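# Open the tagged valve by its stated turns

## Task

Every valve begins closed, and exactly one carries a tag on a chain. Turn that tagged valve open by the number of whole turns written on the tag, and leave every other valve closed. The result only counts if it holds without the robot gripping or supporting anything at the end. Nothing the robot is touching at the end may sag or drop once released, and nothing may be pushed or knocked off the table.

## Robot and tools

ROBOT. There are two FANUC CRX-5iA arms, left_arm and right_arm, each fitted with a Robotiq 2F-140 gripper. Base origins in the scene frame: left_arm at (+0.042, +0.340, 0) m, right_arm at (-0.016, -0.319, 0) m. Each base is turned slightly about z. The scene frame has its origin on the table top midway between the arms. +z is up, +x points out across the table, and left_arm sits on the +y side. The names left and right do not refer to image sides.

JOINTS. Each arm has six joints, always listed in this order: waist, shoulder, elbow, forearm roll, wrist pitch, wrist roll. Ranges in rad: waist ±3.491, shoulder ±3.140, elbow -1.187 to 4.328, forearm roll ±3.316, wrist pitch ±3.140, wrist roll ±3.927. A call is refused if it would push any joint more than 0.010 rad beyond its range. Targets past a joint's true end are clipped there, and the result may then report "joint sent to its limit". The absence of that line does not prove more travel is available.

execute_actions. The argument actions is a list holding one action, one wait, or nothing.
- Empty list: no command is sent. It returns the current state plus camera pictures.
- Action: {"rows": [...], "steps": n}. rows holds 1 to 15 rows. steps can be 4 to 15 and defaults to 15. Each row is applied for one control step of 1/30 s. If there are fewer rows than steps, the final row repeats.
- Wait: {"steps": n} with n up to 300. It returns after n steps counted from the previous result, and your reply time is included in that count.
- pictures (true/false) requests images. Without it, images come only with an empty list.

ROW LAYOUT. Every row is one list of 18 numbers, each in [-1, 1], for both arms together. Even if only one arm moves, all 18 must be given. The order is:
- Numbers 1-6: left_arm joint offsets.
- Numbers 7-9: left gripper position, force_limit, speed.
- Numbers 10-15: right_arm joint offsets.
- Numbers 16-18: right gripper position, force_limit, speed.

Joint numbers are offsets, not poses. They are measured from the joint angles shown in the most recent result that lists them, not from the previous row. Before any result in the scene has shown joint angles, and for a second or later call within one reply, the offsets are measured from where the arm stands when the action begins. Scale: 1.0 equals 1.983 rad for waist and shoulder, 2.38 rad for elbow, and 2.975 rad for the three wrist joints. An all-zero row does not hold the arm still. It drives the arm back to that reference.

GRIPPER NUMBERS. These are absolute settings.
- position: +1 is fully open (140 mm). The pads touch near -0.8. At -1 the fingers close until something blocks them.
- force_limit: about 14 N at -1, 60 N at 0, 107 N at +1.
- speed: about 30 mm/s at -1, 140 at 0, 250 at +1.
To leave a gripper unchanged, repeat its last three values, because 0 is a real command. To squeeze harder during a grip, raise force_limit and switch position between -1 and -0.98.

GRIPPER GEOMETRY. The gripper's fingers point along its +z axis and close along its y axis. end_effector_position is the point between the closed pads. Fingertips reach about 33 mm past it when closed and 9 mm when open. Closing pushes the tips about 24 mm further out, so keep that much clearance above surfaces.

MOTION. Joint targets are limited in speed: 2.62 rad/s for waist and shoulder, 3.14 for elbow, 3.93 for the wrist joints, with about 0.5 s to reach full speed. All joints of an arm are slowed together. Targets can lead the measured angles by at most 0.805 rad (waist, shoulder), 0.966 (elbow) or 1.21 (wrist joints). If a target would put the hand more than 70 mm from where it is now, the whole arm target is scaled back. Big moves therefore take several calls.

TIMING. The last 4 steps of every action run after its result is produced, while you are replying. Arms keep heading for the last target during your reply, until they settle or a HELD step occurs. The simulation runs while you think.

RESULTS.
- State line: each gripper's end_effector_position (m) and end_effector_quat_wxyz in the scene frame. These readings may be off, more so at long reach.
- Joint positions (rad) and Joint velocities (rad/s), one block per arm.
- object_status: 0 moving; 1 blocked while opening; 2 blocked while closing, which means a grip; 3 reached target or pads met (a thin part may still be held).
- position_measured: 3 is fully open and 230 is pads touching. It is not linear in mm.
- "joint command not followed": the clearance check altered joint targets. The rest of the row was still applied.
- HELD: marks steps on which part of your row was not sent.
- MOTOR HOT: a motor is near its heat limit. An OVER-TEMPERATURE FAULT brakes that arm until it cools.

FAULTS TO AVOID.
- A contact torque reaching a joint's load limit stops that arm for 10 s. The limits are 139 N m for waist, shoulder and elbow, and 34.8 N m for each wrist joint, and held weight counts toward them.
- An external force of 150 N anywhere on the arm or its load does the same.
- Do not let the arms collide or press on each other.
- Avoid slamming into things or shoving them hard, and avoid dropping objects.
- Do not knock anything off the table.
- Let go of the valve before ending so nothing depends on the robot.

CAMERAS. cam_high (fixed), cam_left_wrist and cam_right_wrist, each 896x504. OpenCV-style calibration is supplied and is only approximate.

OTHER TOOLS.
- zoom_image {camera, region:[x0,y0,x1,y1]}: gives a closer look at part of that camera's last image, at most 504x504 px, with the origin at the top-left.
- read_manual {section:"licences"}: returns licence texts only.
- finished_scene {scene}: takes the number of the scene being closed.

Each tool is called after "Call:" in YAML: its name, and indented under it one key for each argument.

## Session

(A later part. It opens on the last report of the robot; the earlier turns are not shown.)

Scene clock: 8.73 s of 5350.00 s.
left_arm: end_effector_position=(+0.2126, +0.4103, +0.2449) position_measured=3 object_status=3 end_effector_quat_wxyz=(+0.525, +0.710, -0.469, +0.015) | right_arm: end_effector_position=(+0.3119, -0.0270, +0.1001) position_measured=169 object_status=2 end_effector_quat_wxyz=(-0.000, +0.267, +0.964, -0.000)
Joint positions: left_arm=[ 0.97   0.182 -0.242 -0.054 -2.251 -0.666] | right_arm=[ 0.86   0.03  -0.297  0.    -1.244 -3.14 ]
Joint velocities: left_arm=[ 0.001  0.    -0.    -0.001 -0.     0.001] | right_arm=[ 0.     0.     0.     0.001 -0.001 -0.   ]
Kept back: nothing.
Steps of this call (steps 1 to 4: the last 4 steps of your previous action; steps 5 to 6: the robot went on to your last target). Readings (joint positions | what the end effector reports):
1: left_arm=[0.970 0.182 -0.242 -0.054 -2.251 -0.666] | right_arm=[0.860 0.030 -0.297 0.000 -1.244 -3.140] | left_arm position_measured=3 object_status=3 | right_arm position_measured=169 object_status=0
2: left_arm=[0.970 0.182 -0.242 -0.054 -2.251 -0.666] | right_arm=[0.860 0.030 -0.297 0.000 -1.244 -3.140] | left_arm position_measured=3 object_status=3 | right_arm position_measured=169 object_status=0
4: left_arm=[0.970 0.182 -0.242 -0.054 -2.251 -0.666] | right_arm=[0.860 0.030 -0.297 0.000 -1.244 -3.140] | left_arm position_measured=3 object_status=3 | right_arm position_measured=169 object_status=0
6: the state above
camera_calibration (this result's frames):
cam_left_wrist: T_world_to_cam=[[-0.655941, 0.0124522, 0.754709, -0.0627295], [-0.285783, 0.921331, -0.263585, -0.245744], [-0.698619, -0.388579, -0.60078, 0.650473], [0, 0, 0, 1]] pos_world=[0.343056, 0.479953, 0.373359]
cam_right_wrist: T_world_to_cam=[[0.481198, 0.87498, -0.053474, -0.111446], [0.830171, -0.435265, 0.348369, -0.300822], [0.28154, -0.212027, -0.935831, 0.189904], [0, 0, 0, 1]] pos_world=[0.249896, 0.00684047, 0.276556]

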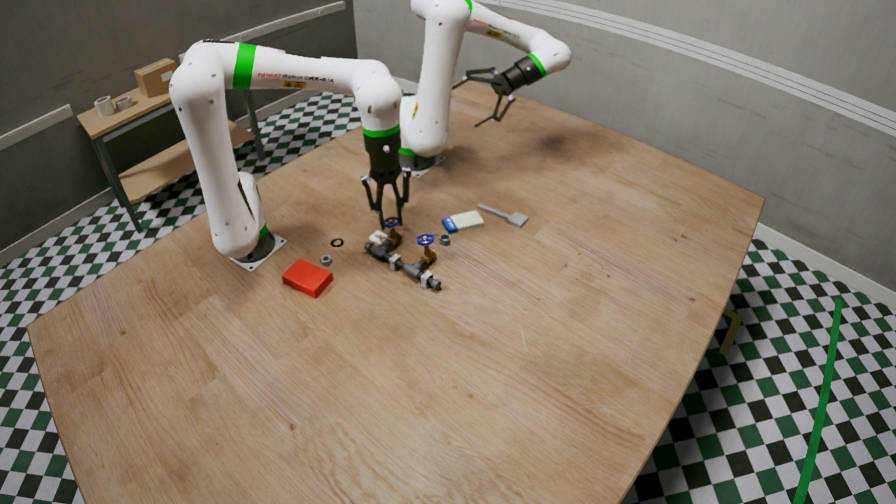

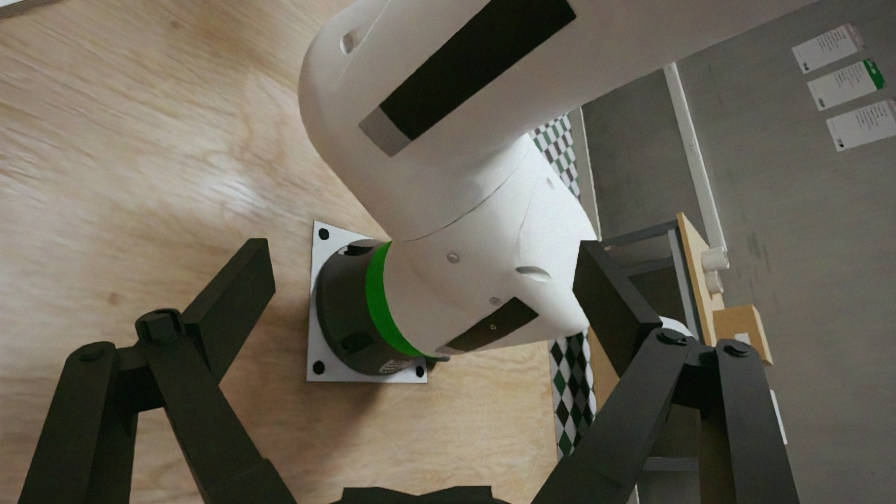

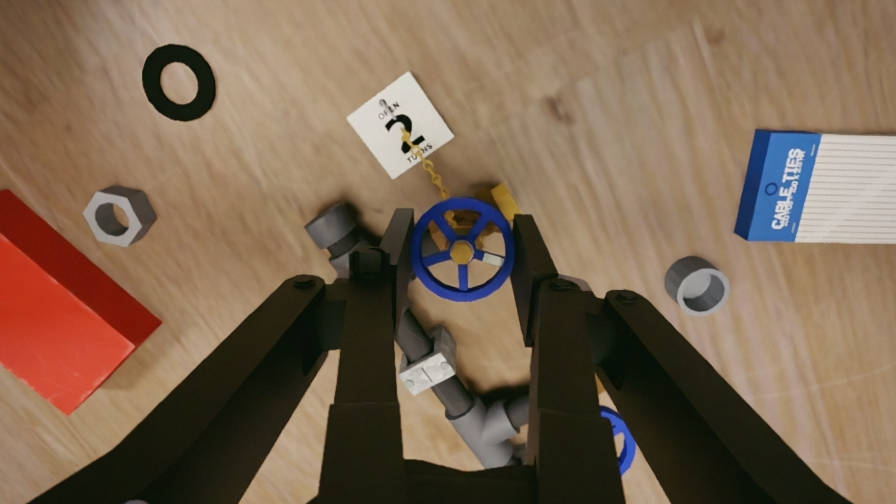

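Call:
execute_actions:
  actions:
    - {"rows":[[0,0,0,0,0,0,1,0,0,0,0,0,0,0,0.3,-1,0,0]],"steps":15}

Call:
execute_actions:
  actions:
    - {"steps":8}
  pictures: true

Scene clock: 10.07 s of 5350.00 s.
left_arm: end_effector_position=(+0.2126, +0.4103, +0.2449) position_measured=3 object_status=3 end_effector_quat_wxyz=(+0.525, +0.710, -0.469, +0.015) | right_arm: end_effector_position=(+0.3117, -0.0271, +0.1000) position_measured=169 object_status=2 end_effector_quat_wxyz=(-0.000, +0.062, +0.998, -0.000)
Joint positions: left_arm=[ 0.97   0.182 -0.242 -0.054 -2.251 -0.666] | right_arm=[ 0.86   0.03  -0.297 -0.    -1.244 -2.723]
Joint velocities: left_arm=[ 0.     0.    -0.    -0.001  0.     0.   ] | right_arm=[ 0.001  0.     0.001 -0.004 -0.002  2.495]
Steps of this call (steps 1 to 15: the robot went on to your last target; steps 16 to 29: nothing new was sent; steps 30 to 40: the first 11 steps of this action). Readings (joint positions | what the end effector reports):
30: left_arm=[0.970 0.182 -0.242 -0.054 -2.251 -0.666] | right_arm=[0.860 0.030 -0.297 0.000 -1.244 -3.140] | left_arm position_measured=3 object_status=3 | right_arm position_measured=169 object_status=2
31: left_arm=[0.970 0.182 -0.242 -0.054 -2.251 -0.666] | right_arm=[0.860 0.030 -0.297 0.000 -1.244 -3.137] | left_arm position_measured=3 object_status=3 | right_arm position_measured=169 object_status=2
33: left_arm=[0.970 0.182 -0.242 -0.054 -2.251 -0.666] | right_arm=[0.860 0.030 -0.297 0.000 -1.244 -3.106] | left_arm position_measured=3 object_status=3 | right_arm position_measured=169 object_status=2
37: left_arm=[0.970 0.182 -0.242 -0.054 -2.251 -0.666] | right_arm=[0.860 0.030 -0.297 0.000 -1.244 -2.939] | left_arm position_measured=3 object_status=3 | right_arm position_measured=169 object_status=2
40: the state above

Scene clock: 10.33 s of 5350.00 s.
left_arm: end_effector_position=(+0.2126, +0.4103, +0.2449) position_measured=3 object_status=3 end_effector_quat_wxyz=(+0.525, +0.710, -0.469, +0.015) | right_arm: end_effector_position=(+0.3117, -0.0272, +0.1000) position_measured=169 object_status=2 end_effector_quat_wxyz=(-0.000, -0.161, +0.987, -0.000)
Joint positions: left_arm=[ 0.97   0.182 -0.242 -0.054 -2.251 -0.666] | right_arm=[ 0.86   0.03  -0.297 -0.    -1.244 -2.275]
Joint velocities: left_arm=[-0.    -0.    -0.     0.    -0.001 -0.   ] | right_arm=[ 0.    -0.     0.    -0.001  0.001  0.631]
Kept back: nothing.
Steps of this call (steps 1 to 4: the last 4 steps of your previous action; steps 5 to 8: the robot went on to your last target). Readings (joint positions | what the end effector reports):
1: left_arm=[0.970 0.182 -0.242 -0.054 -2.251 -0.666] | right_arm=[0.860 0.030 -0.297 -0.000 -1.244 -2.638] | left_arm position_measured=3 object_status=3 | right_arm position_measured=169 object_status=2
2: left_arm=[0.970 0.182 -0.242 -0.054 -2.251 -0.666] | right_arm=[0.860 0.030 -0.297 -0.000 -1.244 -2.560] | left_arm position_measured=3 object_status=3 | right_arm position_measured=169 object_status=2
4: left_arm=[0.970 0.182 -0.242 -0.054 -2.251 -0.666] | right_arm=[0.860 0.030 -0.297 -0.000 -1.244 -2.431] | left_arm position_measured=3 object_status=3 | right_arm position_measured=169 object_status=2
8: the state above
camera_calibration (this result's frames):
cam_left_wrist: T_world_to_cam=[[-0.655941, 0.012452, 0.754709, -0.0627293], [-0.285784, 0.921331, -0.263585, -0.245744], [-0.698619, -0.38858, -0.60078, 0.650473], [0, 0, 0, 1]] pos_world=[0.343056, 0.479953, 0.373359]
cam_right_wrist: T_world_to_cam=[[-0.354013, 0.933714, -0.0534174, 0.150645], [0.869963, 0.349731, 0.347638, -0.291717], [0.343276, 0.0765975, -0.936106, 0.178462], [0, 0, 0, 1]] pos_world=[0.245851, -0.0523063, 0.276518]

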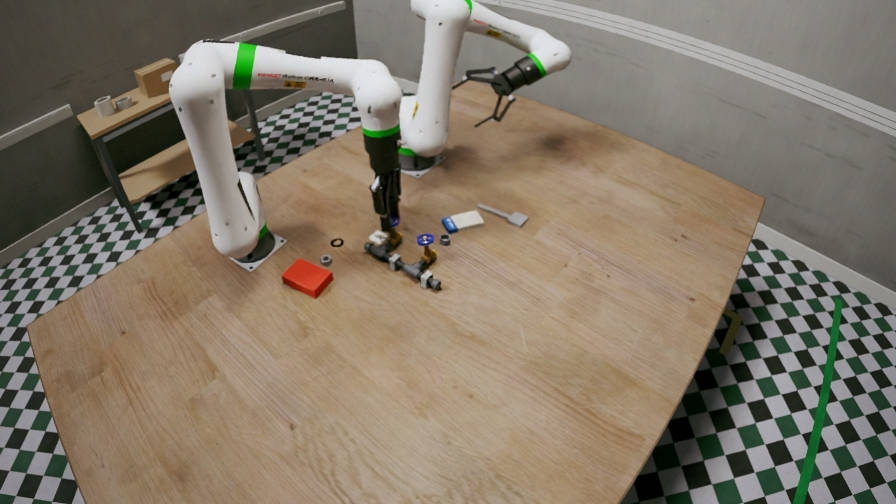

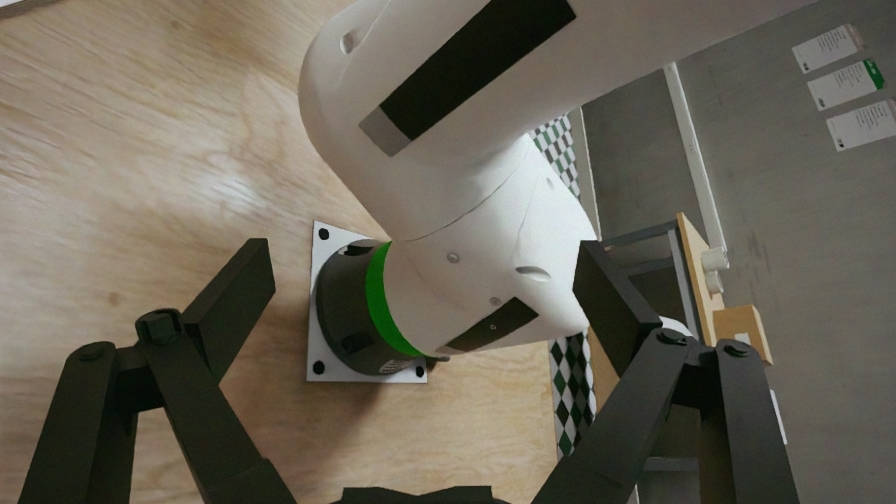

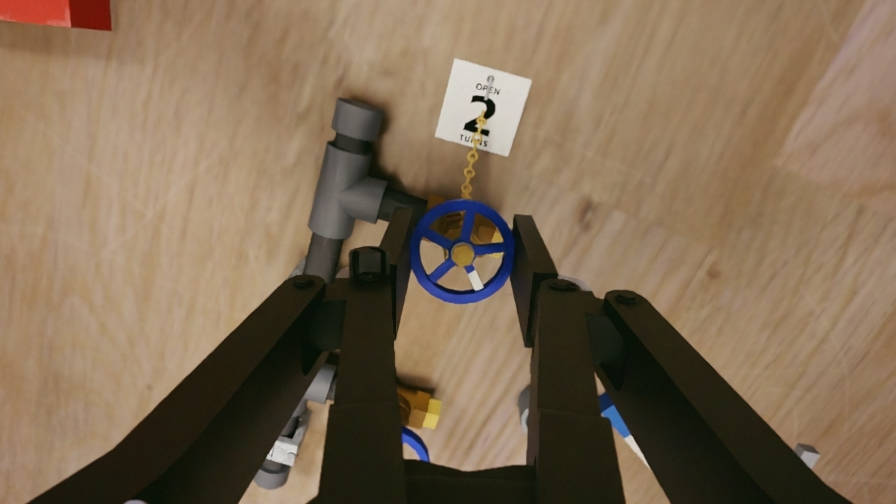

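Call:
execute_actions:
  actions:
    - {"rows":[[0,0,0,0,0,0,1,0,0,0,0,0,0,0,0,-0.98,1,0]],"steps":10}

Call:
execute_actions:
  actions:
    - {"rows":[[0,0,0,0,0,0,1,0,0,0,0,0,0,0,0.01,-0.98,1,0],[0,0,0,0,0,0,1,0,0,0,0,0,0,0,0.02,-0.98,1,0],[0,0,0,0,0,0,1,0,0,0,0,0,0,0,0.03,-0.98,1,0],[0,0,0,0,0,0,1,0,0,0,0,0,0,0,0.04,-0.98,1,0],[0,0,0,0,0,0,1,0,0,0,0,0,0,0,0.05,-0.98,1,0],[0,0,0,0,0,0,1,0,0,0,0,0,0,0,0.06,-0.98,1,0],[0,0,0,0,0,0,1,0,0,0,0,0,0,0,0.07,-0.98,1,0],[0,0,0,0,0,0,1,0,0,0,0,0,0,0,0.08,-0.98,1,0],[0,0,0,0,0,0,1,0,0,0,0,0,0,0,0.09,-0.98,1,0],[0,0,0,0,0,0,1,0,0,0,0,0,0,0,0.1,-0.98,1,0]],"steps":15}

Call:
execute_actions:
  actions:
    - {"steps":8}
  pictures: true

Scene clock: 10.90 s of 5350.00 s.
left_arm: end_effector_position=(+0.2126, +0.4103, +0.2449) position_measured=3 object_status=3 end_effector_quat_wxyz=(+0.525, +0.710, -0.469, +0.015) | right_arm: end_effector_position=(+0.3119, -0.0271, +0.1001) position_measured=173 object_status=0 end_effector_quat_wxyz=(-0.000, -0.162, +0.987, -0.000)
Joint positions: left_arm=[ 0.97   0.182 -0.242 -0.054 -2.251 -0.666] | right_arm=[ 0.86   0.03  -0.297  0.    -1.244 -2.275]
Joint velocities: left_arm=[ 0.001  0.    -0.    -0.     0.    -0.001] | right_arm=[ 0.    -0.     0.     0.001 -0.    -0.012]
Steps of this call (steps 1 to 11: the robot went on to your last target; steps 12 to 17: the first 6 steps of this action). Readings (joint positions | what the end effector reports):
12: left_arm=[0.970 0.182 -0.242 -0.054 -2.251 -0.666] | right_arm=[0.860 0.030 -0.297 0.000 -1.244 -2.248] | left_arm position_measured=3 object_status=3 | right_arm position_measured=169 object_status=0
13: left_arm=[0.970 0.182 -0.242 -0.054 -2.251 -0.666] | right_arm=[0.860 0.030 -0.297 0.000 -1.244 -2.250] | left_arm position_measured=3 object_status=3 | right_arm position_measured=173 object_status=0
15: left_arm=[0.970 0.182 -0.242 -0.054 -2.251 -0.666] | right_arm=[0.860 0.030 -0.297 0.000 -1.244 -2.270] | left_arm position_measured=3 object_status=3 | right_arm position_measured=173 object_status=0
17: the state above

Scene clock: 11.40 s of 5350.00 s.
left_arm: end_effector_position=(+0.2126, +0.4103, +0.2449) position_measured=3 object_status=3 end_effector_quat_wxyz=(+0.525, +0.710, -0.469, +0.015) | right_arm: end_effector_position=(+0.3118, -0.0271, +0.1000) position_measured=173 object_status=2 end_effector_quat_wxyz=(-0.000, -0.272, +0.962, -0.000)
Joint positions: left_arm=[ 0.97   0.182 -0.242 -0.054 -2.251 -0.666] | right_arm=[ 0.86   0.03  -0.297 -0.    -1.244 -2.048]
Joint velocities: left_arm=[ 0.    -0.    -0.    -0.002  0.     0.   ] | right_arm=[-0.001  0.     0.     0.001  0.001  0.856]
Steps of this call (steps 1 to 4: the last 4 steps of your previous action; steps 5 to 15: the first 11 steps of this action, its rows measured from where the robot was after step 4). Readings (joint positions | what the end effector reports):
4: left_arm=[0.970 0.182 -0.242 -0.054 -2.251 -0.666] | right_arm=[0.860 0.030 -0.297 0.000 -1.244 -2.275] | left_arm position_measured=3 object_status=3 | right_arm position_measured=173 object_status=2
5: left_arm=[0.970 0.182 -0.242 -0.054 -2.251 -0.666] | right_arm=[0.860 0.030 -0.297 -0.000 -1.244 -2.275] | left_arm position_measured=3 object_status=3 | right_arm position_measured=173 object_status=2
6: left_arm=[0.970 0.182 -0.242 -0.054 -2.251 -0.666] | right_arm=[0.860 0.030 -0.297 -0.000 -1.244 -2.274] | left_arm position_measured=3 object_status=3 | right_arm position_measured=173 object_status=2
8: left_arm=[0.970 0.182 -0.242 -0.054 -2.251 -0.666] | right_arm=[0.860 0.030 -0.297 -0.000 -1.244 -2.244] | left_arm position_measured=3 object_status=3 | right_arm position_measured=173 object_status=2
12: left_arm=[0.970 0.182 -0.242 -0.054 -2.251 -0.666] | right_arm=[0.860 0.030 -0.297 -0.000 -1.244 -2.135] | left_arm position_measured=3 object_status=3 | right_arm position_measured=173 object_status=2
15: the state above

Scene clock: 11.67 s of 5350.00 s.
left_arm: end_effector_position=(+0.2126, +0.4103, +0.2449) position_measured=3 object_status=3 end_effector_quat_wxyz=(+0.525, +0.710, -0.469, +0.015) | right_arm: end_effector_position=(+0.3118, -0.0271, +0.1001) position_measured=173 object_status=2 end_effector_quat_wxyz=(-0.000, -0.306, +0.952, -0.000)
Joint positions: left_arm=[ 0.97   0.182 -0.242 -0.054 -2.251 -0.666] | right_arm=[ 0.86   0.03  -0.297  0.    -1.244 -1.978]
Joint velocities: left_arm=[-0.002  0.    -0.    -0.002  0.    -0.001] | right_arm=[-0.     0.    -0.     0.     0.001  0.001]
Kept back: nothing.
Steps of this call (steps 1 to 4: the last 4 steps of your previous action; steps 5 to 8: the robot went on to your last target). Readings (joint positions | what the end effector reports):
1: left_arm=[0.970 0.182 -0.242 -0.054 -2.251 -0.666] | right_arm=[0.860 0.030 -0.297 -0.000 -1.244 -2.021] | left_arm position_measured=3 object_status=3 | right_arm position_measured=173 object_status=2
2: left_arm=[0.970 0.182 -0.242 -0.054 -2.251 -0.666] | right_arm=[0.860 0.030 -0.297 -0.000 -1.244 -1.999] | left_arm position_measured=3 object_status=3 | right_arm position_measured=173 object_status=2
4: left_arm=[0.970 0.182 -0.242 -0.054 -2.251 -0.666] | right_arm=[0.860 0.030 -0.297 -0.000 -1.244 -1.979] | left_arm position_measured=3 object_status=3 | right_arm position_measured=173 object_status=2
8: the state above
camera_calibration (this result's frames):
cam_left_wrist: T_world_to_cam=[[-0.655941, 0.0124523, 0.754709, -0.0627294], [-0.285783, 0.921331, -0.263585, -0.245744], [-0.698619, -0.388579, -0.60078, 0.650473], [0, 0, 0, 1]] pos_world=[0.343056, 0.479953, 0.373359]
cam_right_wrist: T_world_to_cam=[[-0.612265, 0.788855, -0.0532835, 0.227218], [0.729154, 0.589416, 0.347739, -0.241459], [0.305722, 0.174056, -0.936076, 0.192853], [0, 0, 0, 1]] pos_world=[0.256219, -0.0704895, 0.276597]

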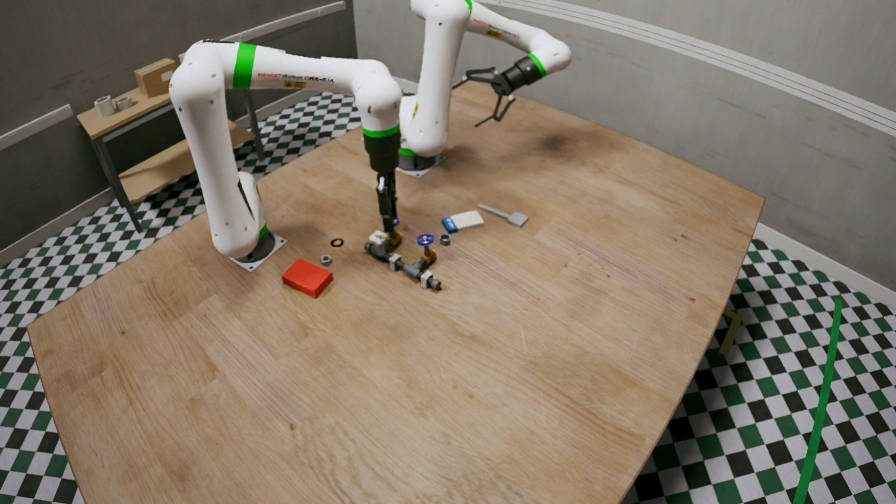

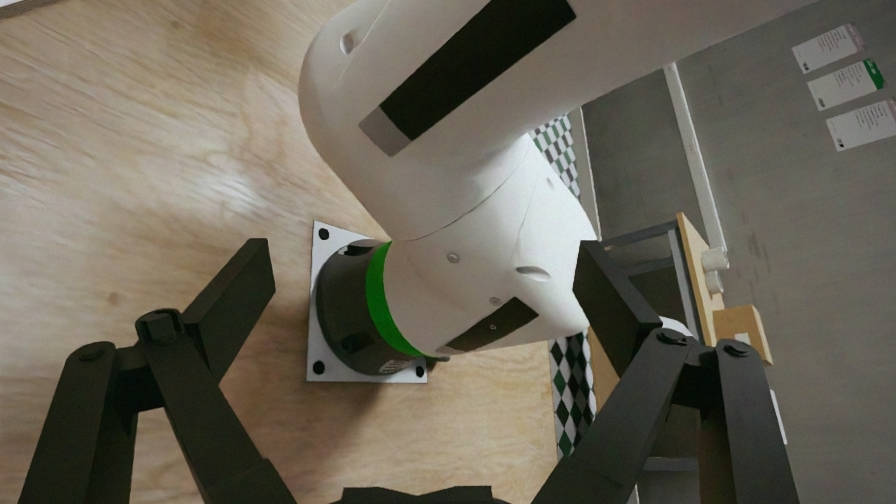

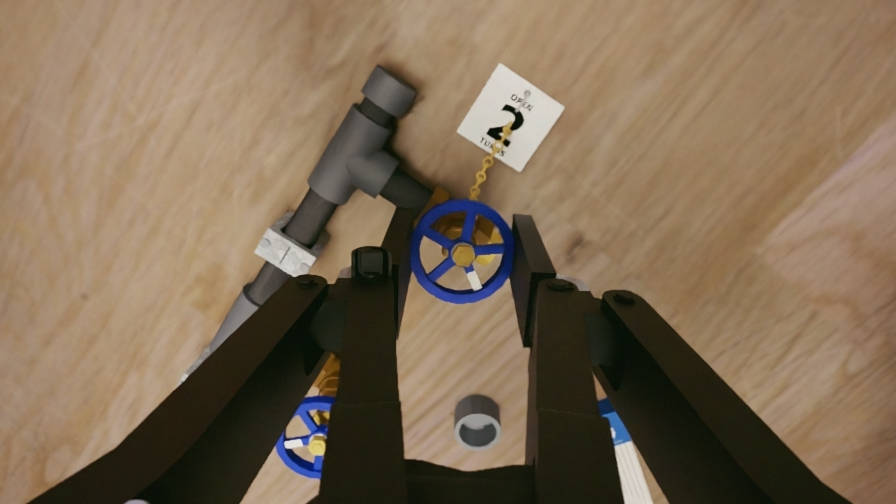

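Call:
execute_actions:
  actions:
    - {"rows":[[0,0,0,0,0,0,1,0,0,0,0,0,0,0,0.08,-0.98,1,0],[0,0,0,0,0,0,1,0,0,0,0,0,0,0,0.16,-0.98,1,0],[0,0,0,0,0,0,1,0,0,0,0,0,0,0,0.24,-0.98,1,0],[0,0,0,0,0,0,1,0,0,0,0,0,0,0,0.32,-0.98,1,0],[0,0,0,0,0,0,1,0,0,0,0,0,0,0,0.4,-0.98,1,0],[0,0,0,0,0,0,1,0,0,0,0,0,0,0,0.5,-0.98,1,0],[0,0,0,0,0,0,1,0,0,0,0,0,0,0,1,-0.98,1,0]],"steps":15}

Call:
execute_actions:
  actions:
    - {"steps":25}
  pictures: true

Scene clock: 12.30 s of 5350.00 s.
left_arm: end_effector_position=(+0.2126, +0.4103, +0.2449) position_measured=3 object_status=3 end_effector_quat_wxyz=(+0.525, +0.710, -0.469, +0.015) | right_arm: end_effector_position=(+0.3119, -0.0271, +0.1001) position_measured=173 object_status=2 end_effector_quat_wxyz=(-0.000, -0.497, +0.868, -0.000)
Joint positions: left_arm=[ 0.97   0.182 -0.242 -0.054 -2.251 -0.666] | right_arm=[ 0.86   0.03  -0.297  0.    -1.244 -1.56 ]
Joint velocities: left_arm=[ 0.     0.002 -0.     0.001 -0.     0.   ] | right_arm=[-0.     0.     0.     0.001  0.001  2.505]
Steps of this call (steps 1 to 8: the robot went on to your last target; steps 9 to 19: the first 11 steps of this action). Readings (joint positions | what the end effector reports):
9: left_arm=[0.970 0.182 -0.242 -0.054 -2.251 -0.666] | right_arm=[0.860 0.030 -0.297 0.000 -1.244 -1.978] | left_arm position_measured=3 object_status=3 | right_arm position_measured=173 object_status=2
10: left_arm=[0.970 0.182 -0.242 -0.054 -2.251 -0.666] | right_arm=[0.860 0.030 -0.297 0.000 -1.244 -1.974] | left_arm position_measured=3 object_status=3 | right_arm position_measured=173 object_status=2
12: left_arm=[0.970 0.182 -0.242 -0.054 -2.251 -0.666] | right_arm=[0.860 0.030 -0.297 0.000 -1.244 -1.943] | left_arm position_measured=3 object_status=3 | right_arm position_measured=173 object_status=2
16: left_arm=[0.970 0.182 -0.242 -0.054 -2.251 -0.666] | right_arm=[0.860 0.030 -0.297 0.000 -1.244 -1.776] | left_arm position_measured=3 object_status=3 | right_arm position_measured=173 object_status=2
19: the state above

Scene clock: 13.13 s of 5350.00 s.
left_arm: end_effector_position=(+0.2126, +0.4103, +0.2449) position_measured=3 object_status=3 end_effector_quat_wxyz=(+0.525, +0.710, -0.469, +0.015) | right_arm: end_effector_position=(+0.3117, -0.0271, +0.1000) position_measured=173 object_status=2 end_effector_quat_wxyz=(+0.000, +0.980, +0.199, -0.000)
Joint positions: left_arm=[ 0.97   0.182 -0.242 -0.054 -2.251 -0.666] | right_arm=[ 0.86   0.03  -0.297 -0.    -1.244  0.943]
Joint velocities: left_arm=[ 0.003  0.001  0.    -0.001 -0.    -0.001] | right_arm=[ 0.001 -0.     0.     0.    -0.     0.896]
Kept back: nothing.
Steps of this call (steps 1 to 4: the last 4 steps of your previous action; steps 5 to 25: the robot went on to your last target). Readings (joint positions | what the end effector reports):
1: left_arm=[0.970 0.182 -0.242 -0.054 -2.251 -0.666] | right_arm=[0.860 0.030 -0.297 0.000 -1.244 -1.470] | left_arm position_measured=3 object_status=3 | right_arm position_measured=173 object_status=2
2: left_arm=[0.970 0.182 -0.242 -0.054 -2.251 -0.666] | right_arm=[0.860 0.030 -0.297 0.000 -1.244 -1.372] | left_arm position_measured=3 object_status=3 | right_arm position_measured=173 object_status=2
4: left_arm=[0.970 0.182 -0.242 -0.054 -2.251 -0.666] | right_arm=[0.860 0.030 -0.297 0.000 -1.244 -1.149] | left_arm position_measured=3 object_status=3 | right_arm position_measured=173 object_status=2
8: left_arm=[0.970 0.182 -0.242 -0.054 -2.251 -0.666] | right_arm=[0.860 0.030 -0.297 0.000 -1.244 -0.655] | left_arm position_measured=3 object_status=3 | right_arm position_measured=173 object_status=2
25: the state above
camera_calibration (this result's frames):
cam_left_wrist: T_world_to_cam=[[-0.655941, 0.0124521, 0.754709, -0.0627293], [-0.285783, 0.921331, -0.263585, -0.245744], [-0.698619, -0.388579, -0.600781, 0.650473], [0, 0, 0, 1]] pos_world=[0.343056, 0.479953, 0.373359]
cam_right_wrist: T_world_to_cam=[[0.424621, -0.903833, -0.0527434, -0.141933], [-0.840163, -0.415078, 0.349052, 0.220416], [-0.337377, -0.103902, -0.935618, 0.385729], [0, 0, 0, 1]] pos_world=[0.375589, 0.00328339, 0.276472]

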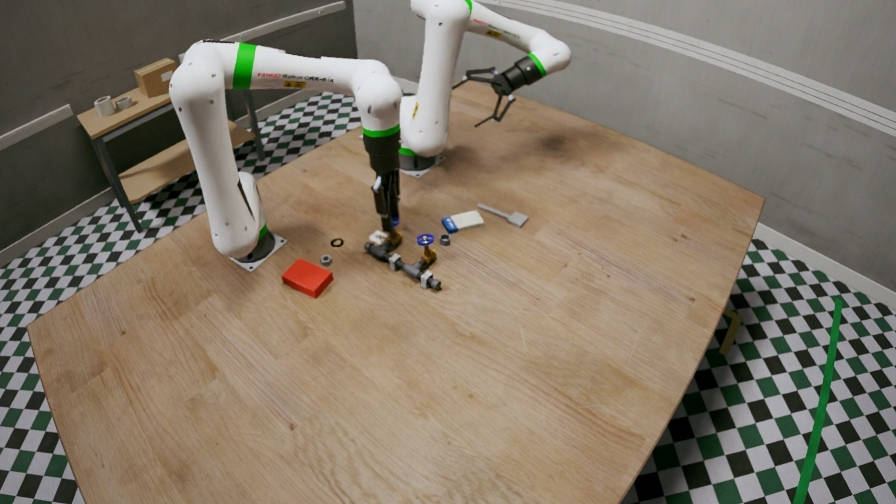

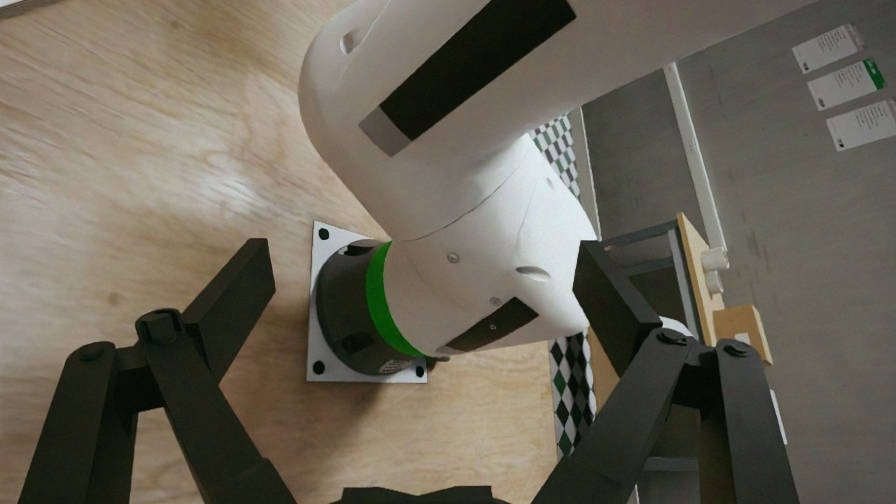

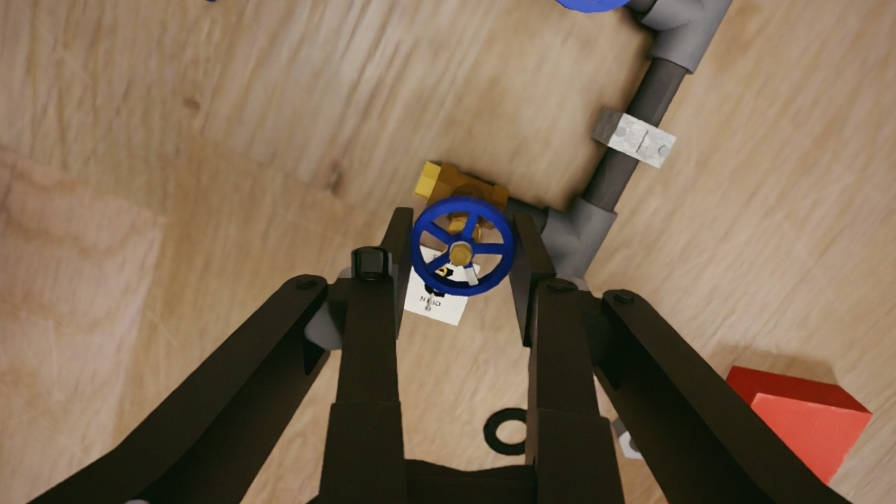

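Call:
execute_actions:
  actions:
    - {"rows":[[0,0,0,0,0,0,1,0,0,0,0,0,0,0,0.97,-0.98,1,0]],"steps":15}

Call:
execute_actions:
  actions:
    - {"steps":28}
  pictures: true

Call:
zoom_image:
  camera: "cam_right_wrist"
  region: [390, 180, 540, 320]

Scene clock: 13.73 s of 5350.00 s.
left_arm: end_effector_position=(+0.2126, +0.4103, +0.2449) position_measured=3 object_status=3 end_effector_quat_wxyz=(+0.525, +0.710, -0.469, +0.015) | right_arm: end_effector_position=(+0.3118, -0.0271, +0.1000) position_measured=173 object_status=2 end_effector_quat_wxyz=(+0.000, +0.906, +0.423, -0.000)
Joint positions: left_arm=[ 0.97   0.182 -0.242 -0.054 -2.251 -0.666] | right_arm=[ 0.86   0.03  -0.297 -0.    -1.244  1.415]
Joint velocities: left_arm=[ 0.     0.001 -0.     0.     0.    -0.001] | right_arm=[-0.     0.     0.     0.     0.001  2.506]
Steps of this call (steps 1 to 7: the robot went on to your last target; steps 8 to 18: the first 11 steps of this action). Readings (joint positions | what the end effector reports):
8: left_arm=[0.970 0.182 -0.242 -0.054 -2.251 -0.666] | right_arm=[0.860 0.030 -0.297 -0.000 -1.244 0.997] | left_arm position_measured=3 object_status=3 | right_arm position_measured=173 object_status=2
9: left_arm=[0.970 0.182 -0.242 -0.054 -2.251 -0.666] | right_arm=[0.860 0.030 -0.297 -0.000 -1.244 1.001] | left_arm position_measured=3 object_status=3 | right_arm position_measured=173 object_status=2
11: left_arm=[0.970 0.182 -0.242 -0.054 -2.251 -0.666] | right_arm=[0.860 0.030 -0.297 -0.000 -1.244 1.032] | left_arm position_measured=3 object_status=3 | right_arm position_measured=173 object_status=2
15: left_arm=[0.970 0.182 -0.242 -0.054 -2.251 -0.666] | right_arm=[0.860 0.030 -0.297 -0.000 -1.244 1.199] | left_arm position_measured=3 object_status=3 | right_arm position_measured=173 object_status=2
18: the state above

Scene clock: 14.67 s of 5350.00 s.
left_arm: end_effector_position=(+0.2126, +0.4103, +0.2449) position_measured=3 object_status=3 end_effector_quat_wxyz=(+0.525, +0.710, -0.469, +0.015) | right_arm: end_effector_position=(+0.3116, -0.0270, +0.1000) position_measured=173 object_status=2 end_effector_quat_wxyz=(-0.000, -0.072, +0.997, -0.000)
Joint positions: left_arm=[ 0.97   0.182 -0.242 -0.054 -2.251 -0.666] | right_arm=[ 0.86   0.03  -0.297 -0.    -1.244  3.829]
Joint velocities: left_arm=[ 0.    -0.002 -0.    -0.001 -0.    -0.   ] | right_arm=[-0.     0.    -0.    -0.     0.     0.011]
Kept back: nothing.
Steps of this call (steps 1 to 4: the last 4 steps of your previous action; steps 5 to 28: the robot went on to your last target). Readings (joint positions | what the end effector reports):
1: left_arm=[0.970 0.182 -0.242 -0.054 -2.251 -0.666] | right_arm=[0.860 0.030 -0.297 -0.000 -1.244 1.505] | left_arm position_measured=3 object_status=3 | right_arm position_measured=173 object_status=2
2: left_arm=[0.970 0.182 -0.242 -0.054 -2.251 -0.666] | right_arm=[0.860 0.030 -0.297 -0.000 -1.244 1.603] | left_arm position_measured=3 object_status=3 | right_arm position_measured=173 object_status=2
4: left_arm=[0.970 0.182 -0.242 -0.054 -2.251 -0.666] | right_arm=[0.860 0.030 -0.297 0.000 -1.244 1.826] | left_arm position_measured=3 object_status=3 | right_arm position_measured=173 object_status=2
8: left_arm=[0.970 0.182 -0.242 -0.054 -2.251 -0.666] | right_arm=[0.860 0.030 -0.297 0.000 -1.244 2.320] | left_arm position_measured=3 object_status=3 | right_arm position_measured=173 object_status=2
28: the state above
camera_calibration (this result's frames):
cam_left_wrist: T_world_to_cam=[[-0.655941, 0.0124524, 0.754709, -0.0627296], [-0.285783, 0.921331, -0.263585, -0.245744], [-0.698619, -0.38858, -0.60078, 0.650473], [0, 0, 0, 1]] pos_world=[0.343056, 0.479953, 0.373359]
cam_right_wrist: T_world_to_cam=[[-0.181886, 0.981868, -0.0534185, 0.0981751], [0.918368, 0.189038, 0.347657, -0.311154], [0.351451, 0.0141762, -0.936099, 0.174283], [0, 0, 0, 1]] pos_world=[0.242359, -0.0400458, 0.276565]

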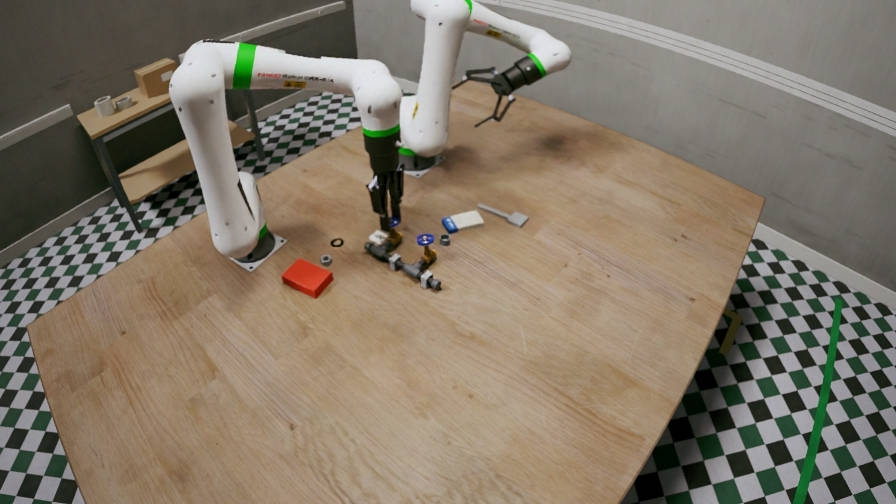

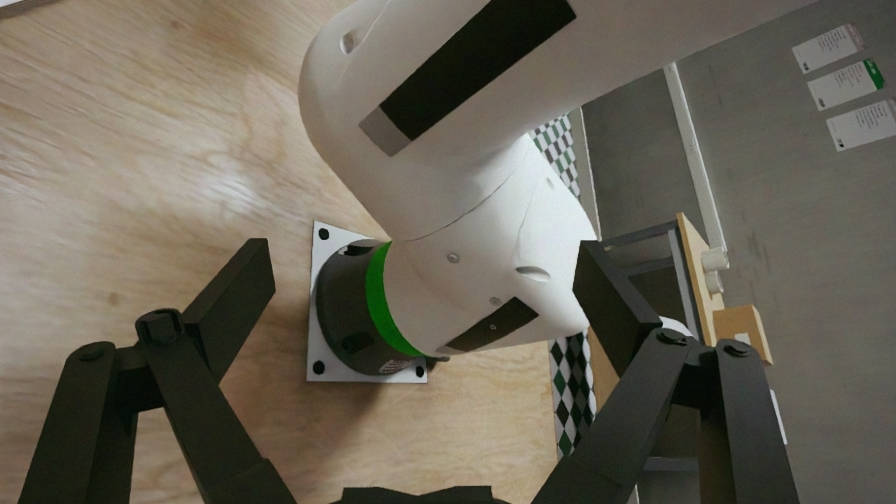

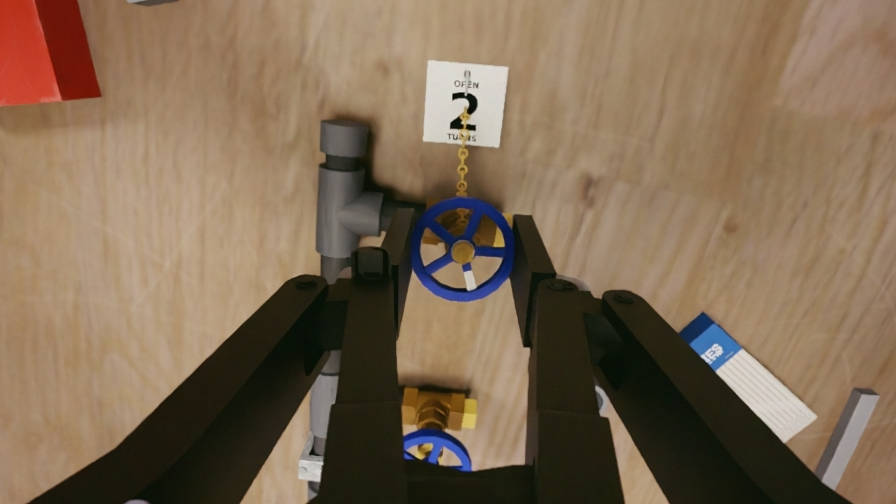

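Region (390, 180, 540, 320) of cam_right_wrist's 896x504 image, scaled by 3.360, with more detail than that image has; it fills the top 470 rows of this view, and the rest is white.

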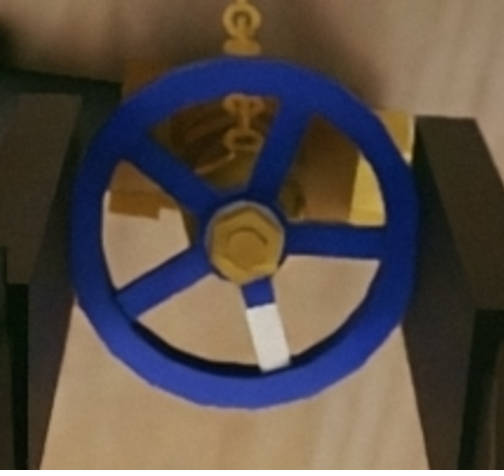

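Call:
execute_actions:
  actions:
    - {"rows":[[0,0,0,0,0,0,1,0,0,0,0,0,0,0,0,0,1,0.5],[0,0,0,0,0,0,1,0,0,0,0,0,0,0,0,0,1,0.5],[0,0,0,0,0,0,1,0,0,0,0,0,0,0,0,0,1,0.5],[0,0,0,0,0,0,1,0,0,0,0,0,0,0,0,0,1,0.5],[0,0,0,0,0,0,1,0,0,0,0,0,0,0,0,0,1,0.5],[0,0,0,0,0,0,1,0,0,0,0,0,0,0,-1,0,1,0.5]],"steps":15}

Call:
execute_actions:
  actions:
    - {"rows":[[0,0,0,0,0,0,1,0,0,0,0,0,0,0,-1,0,1,0.5]],"steps":15}

Call:
execute_actions:
  actions:
    - {"rows":[[0,0,0,0,0,0,1,0,0,0,0,0,0,0,-1,0,1,0.5]],"steps":15}

Call:
execute_actions:
  actions:
    - {"rows":[[0,0,0,0,0,0,1,0,0,0,0,0,0,0,-1,0,1,0.5]],"steps":15}

Scene clock: 15.50 s of 5350.00 s.
left_arm: end_effector_position=(+0.2126, +0.4103, +0.2449) position_measured=3 object_status=3 end_effector_quat_wxyz=(+0.525, +0.710, -0.469, +0.015) | right_arm: end_effector_position=(+0.3115, -0.0271, +0.0999) position_measured=129 object_status=0 end_effector_quat_wxyz=(-0.000, -0.022, +1.000, -0.000)
Joint positions: left_arm=[ 0.97   0.182 -0.242 -0.054 -2.251 -0.666] | right_arm=[ 0.86   0.03  -0.297 -0.    -1.244  3.728]
Joint velocities: left_arm=[ 0. -0. -0.  0.  0. -0.] | right_arm=[ 0.001 -0.    -0.001 -0.    -0.002 -1.223]
From where the robot then was, a joint's target lay farther than a number of 1.0 reaches, so one or more steps of this call were cut to that.
Steps of this call (steps 1 to 14: the robot went on to your last target; steps 15 to 25: the first 11 steps of this action). Readings (joint positions | what the end effector reports):
15: left_arm=[0.970 0.182 -0.242 -0.054 -2.251 -0.666] | right_arm=[0.860 0.030 -0.297 -0.000 -1.244 3.829] | left_arm position_measured=3 object_status=3 | right_arm position_measured=173 object_status=0
16: left_arm=[0.970 0.182 -0.242 -0.054 -2.251 -0.666] | right_arm=[0.860 0.030 -0.297 -0.000 -1.244 3.829] | left_arm position_measured=3 object_status=3 | right_arm position_measured=173 object_status=0
18: left_arm=[0.970 0.182 -0.242 -0.054 -2.251 -0.666] | right_arm=[0.860 0.030 -0.297 -0.000 -1.246 3.829] | left_arm position_measured=3 object_status=3 | right_arm position_measured=152 object_status=0
22: left_arm=[0.970 0.182 -0.242 -0.054 -2.251 -0.666] | right_arm=[0.860 0.030 -0.297 -0.000 -1.244 3.815] | left_arm position_measured=3 object_status=3 | right_arm position_measured=129 object_status=0
25: the state above

Scene clock: 16.00 s of 5350.00 s.
left_arm: end_effector_position=(+0.2126, +0.4103, +0.2449) position_measured=3 object_status=3 end_effector_quat_wxyz=(+0.525, +0.710, -0.469, +0.015) | right_arm: end_effector_position=(+0.3116, -0.0271, +0.1000) position_measured=129 object_status=3 end_effector_quat_wxyz=(-0.000, +0.654, +0.757, -0.000)
Joint positions: left_arm=[ 0.97   0.182 -0.242 -0.054 -2.251 -0.666] | right_arm=[ 0.86   0.03  -0.297 -0.    -1.244  2.259]
Joint velocities: left_arm=[-0.    -0.002 -0.    -0.001  0.    -0.002] | right_arm=[ 0.001 -0.     0.    -0.001 -0.001 -3.644]
Steps of this call (steps 1 to 4: the last 4 steps of your previous action; steps 5 to 15: the first 11 steps of this action, its rows measured from where the robot was after step 4). Readings (joint positions | what the end effector reports):
4: left_arm=[0.970 0.182 -0.242 -0.054 -2.251 -0.666] | right_arm=[0.860 0.030 -0.297 -0.000 -1.244 3.492] | left_arm position_measured=3 object_status=3 | right_arm position_measured=129 object_status=3
5: left_arm=[0.970 0.182 -0.242 -0.054 -2.251 -0.666] | right_arm=[0.860 0.030 -0.297 -0.000 -1.244 3.411] | left_arm position_measured=3 object_status=3 | right_arm position_measured=129 object_status=3
6: left_arm=[0.970 0.182 -0.242 -0.054 -2.251 -0.666] | right_arm=[0.860 0.030 -0.297 -0.000 -1.244 3.321] | left_arm position_measured=3 object_status=3 | right_arm position_measured=129 object_status=3
8: left_arm=[0.970 0.182 -0.242 -0.054 -2.251 -0.666] | right_arm=[0.860 0.030 -0.297 -0.000 -1.244 3.116] | left_arm position_measured=3 object_status=3 | right_arm position_measured=129 object_status=3
12: left_arm=[0.970 0.182 -0.242 -0.054 -2.251 -0.666] | right_arm=[0.860 0.030 -0.297 -0.000 -1.244 2.629] | left_arm position_measured=3 object_status=3 | right_arm position_measured=129 object_status=3
15: the state above

Scene clock: 16.50 s of 5350.00 s.
left_arm: end_effector_position=(+0.2126, +0.4103, +0.2449) position_measured=3 object_status=3 end_effector_quat_wxyz=(+0.525, +0.710, -0.469, +0.015) | right_arm: end_effector_position=(+0.3116, -0.0271, +0.1000) position_measured=129 object_status=3 end_effector_quat_wxyz=(+0.000, +0.998, -0.067, -0.000)
Joint positions: left_arm=[ 0.97   0.182 -0.242 -0.054 -2.251 -0.666] | right_arm=[ 0.86   0.03  -0.297 -0.    -1.244  0.408]
Joint velocities: left_arm=[-0.    -0.    -0.    -0.001 -0.     0.001] | right_arm=[-0.001  0.    -0.     0.     0.001 -3.644]
Steps of this call (steps 1 to 4: the last 4 steps of your previous action; steps 5 to 15: the first 11 steps of this action, its rows measured from where the robot was after step 4). Readings (joint positions | what the end effector reports):
4: left_arm=[0.970 0.182 -0.242 -0.054 -2.251 -0.666] | right_arm=[0.860 0.030 -0.297 -0.000 -1.244 1.765] | left_arm position_measured=3 object_status=3 | right_arm position_measured=129 object_status=3
5: left_arm=[0.970 0.182 -0.242 -0.054 -2.251 -0.666] | right_arm=[0.860 0.030 -0.297 -0.000 -1.244 1.642] | left_arm position_measured=3 object_status=3 | right_arm position_measured=129 object_status=3
6: left_arm=[0.970 0.182 -0.242 -0.054 -2.251 -0.666] | right_arm=[0.860 0.030 -0.297 -0.000 -1.244 1.519] | left_arm position_measured=3 object_status=3 | right_arm position_measured=129 object_status=3
8: left_arm=[0.970 0.182 -0.242 -0.054 -2.251 -0.666] | right_arm=[0.860 0.030 -0.297 -0.000 -1.244 1.272] | left_arm position_measured=3 object_status=3 | right_arm position_measured=129 object_status=3
12: left_arm=[0.970 0.182 -0.242 -0.054 -2.251 -0.666] | right_arm=[0.860 0.030 -0.297 -0.000 -1.244 0.778] | left_arm position_measured=3 object_status=3 | right_arm position_measured=129 object_status=3
15: the state above

Scene clock: 17.00 s of 5350.00 s.
left_arm: end_effector_position=(+0.2126, +0.4103, +0.2449) position_measured=3 object_status=3 end_effector_quat_wxyz=(+0.525, +0.710, -0.469, +0.015) | right_arm: end_effector_position=(+0.3116, -0.0271, +0.1000) position_measured=129 object_status=3 end_effector_quat_wxyz=(-0.000, -0.547, +0.837, -0.000)
Joint positions: left_arm=[ 0.97   0.182 -0.242 -0.054 -2.251 -0.666] | right_arm=[ 0.86   0.03  -0.297 -0.    -1.244 -1.442]
Joint velocities: left_arm=[-0.    -0.     0.     0.    -0.     0.001] | right_arm=[-0.    -0.     0.    -0.001  0.001 -3.644]
Steps of this call (steps 1 to 4: the last 4 steps of your previous action; steps 5 to 15: the first 11 steps of this action, its rows measured from where the robot was after step 4). Readings (joint positions | what the end effector reports):
4: left_arm=[0.970 0.182 -0.242 -0.054 -2.251 -0.666] | right_arm=[0.860 0.030 -0.297 -0.000 -1.244 -0.085] | left_arm position_measured=3 object_status=3 | right_arm position_measured=129 object_status=3
5: left_arm=[0.970 0.182 -0.242 -0.054 -2.251 -0.666] | right_arm=[0.860 0.030 -0.297 -0.000 -1.244 -0.209] | left_arm position_measured=3 object_status=3 | right_arm position_measured=129 object_status=3
6: left_arm=[0.970 0.182 -0.242 -0.054 -2.251 -0.666] | right_arm=[0.860 0.030 -0.297 -0.000 -1.244 -0.332] | left_arm position_measured=3 object_status=3 | right_arm position_measured=129 object_status=3
8: left_arm=[0.970 0.182 -0.242 -0.054 -2.251 -0.666] | right_arm=[0.860 0.030 -0.297 -0.000 -1.244 -0.579] | left_arm position_measured=3 object_status=3 | right_arm position_measured=129 object_status=3
12: left_arm=[0.970 0.182 -0.242 -0.054 -2.251 -0.666] | right_arm=[0.860 0.030 -0.297 -0.000 -1.244 -1.072] | left_arm position_measured=3 object_status=3 | right_arm position_measured=129 object_status=3
15: the state above


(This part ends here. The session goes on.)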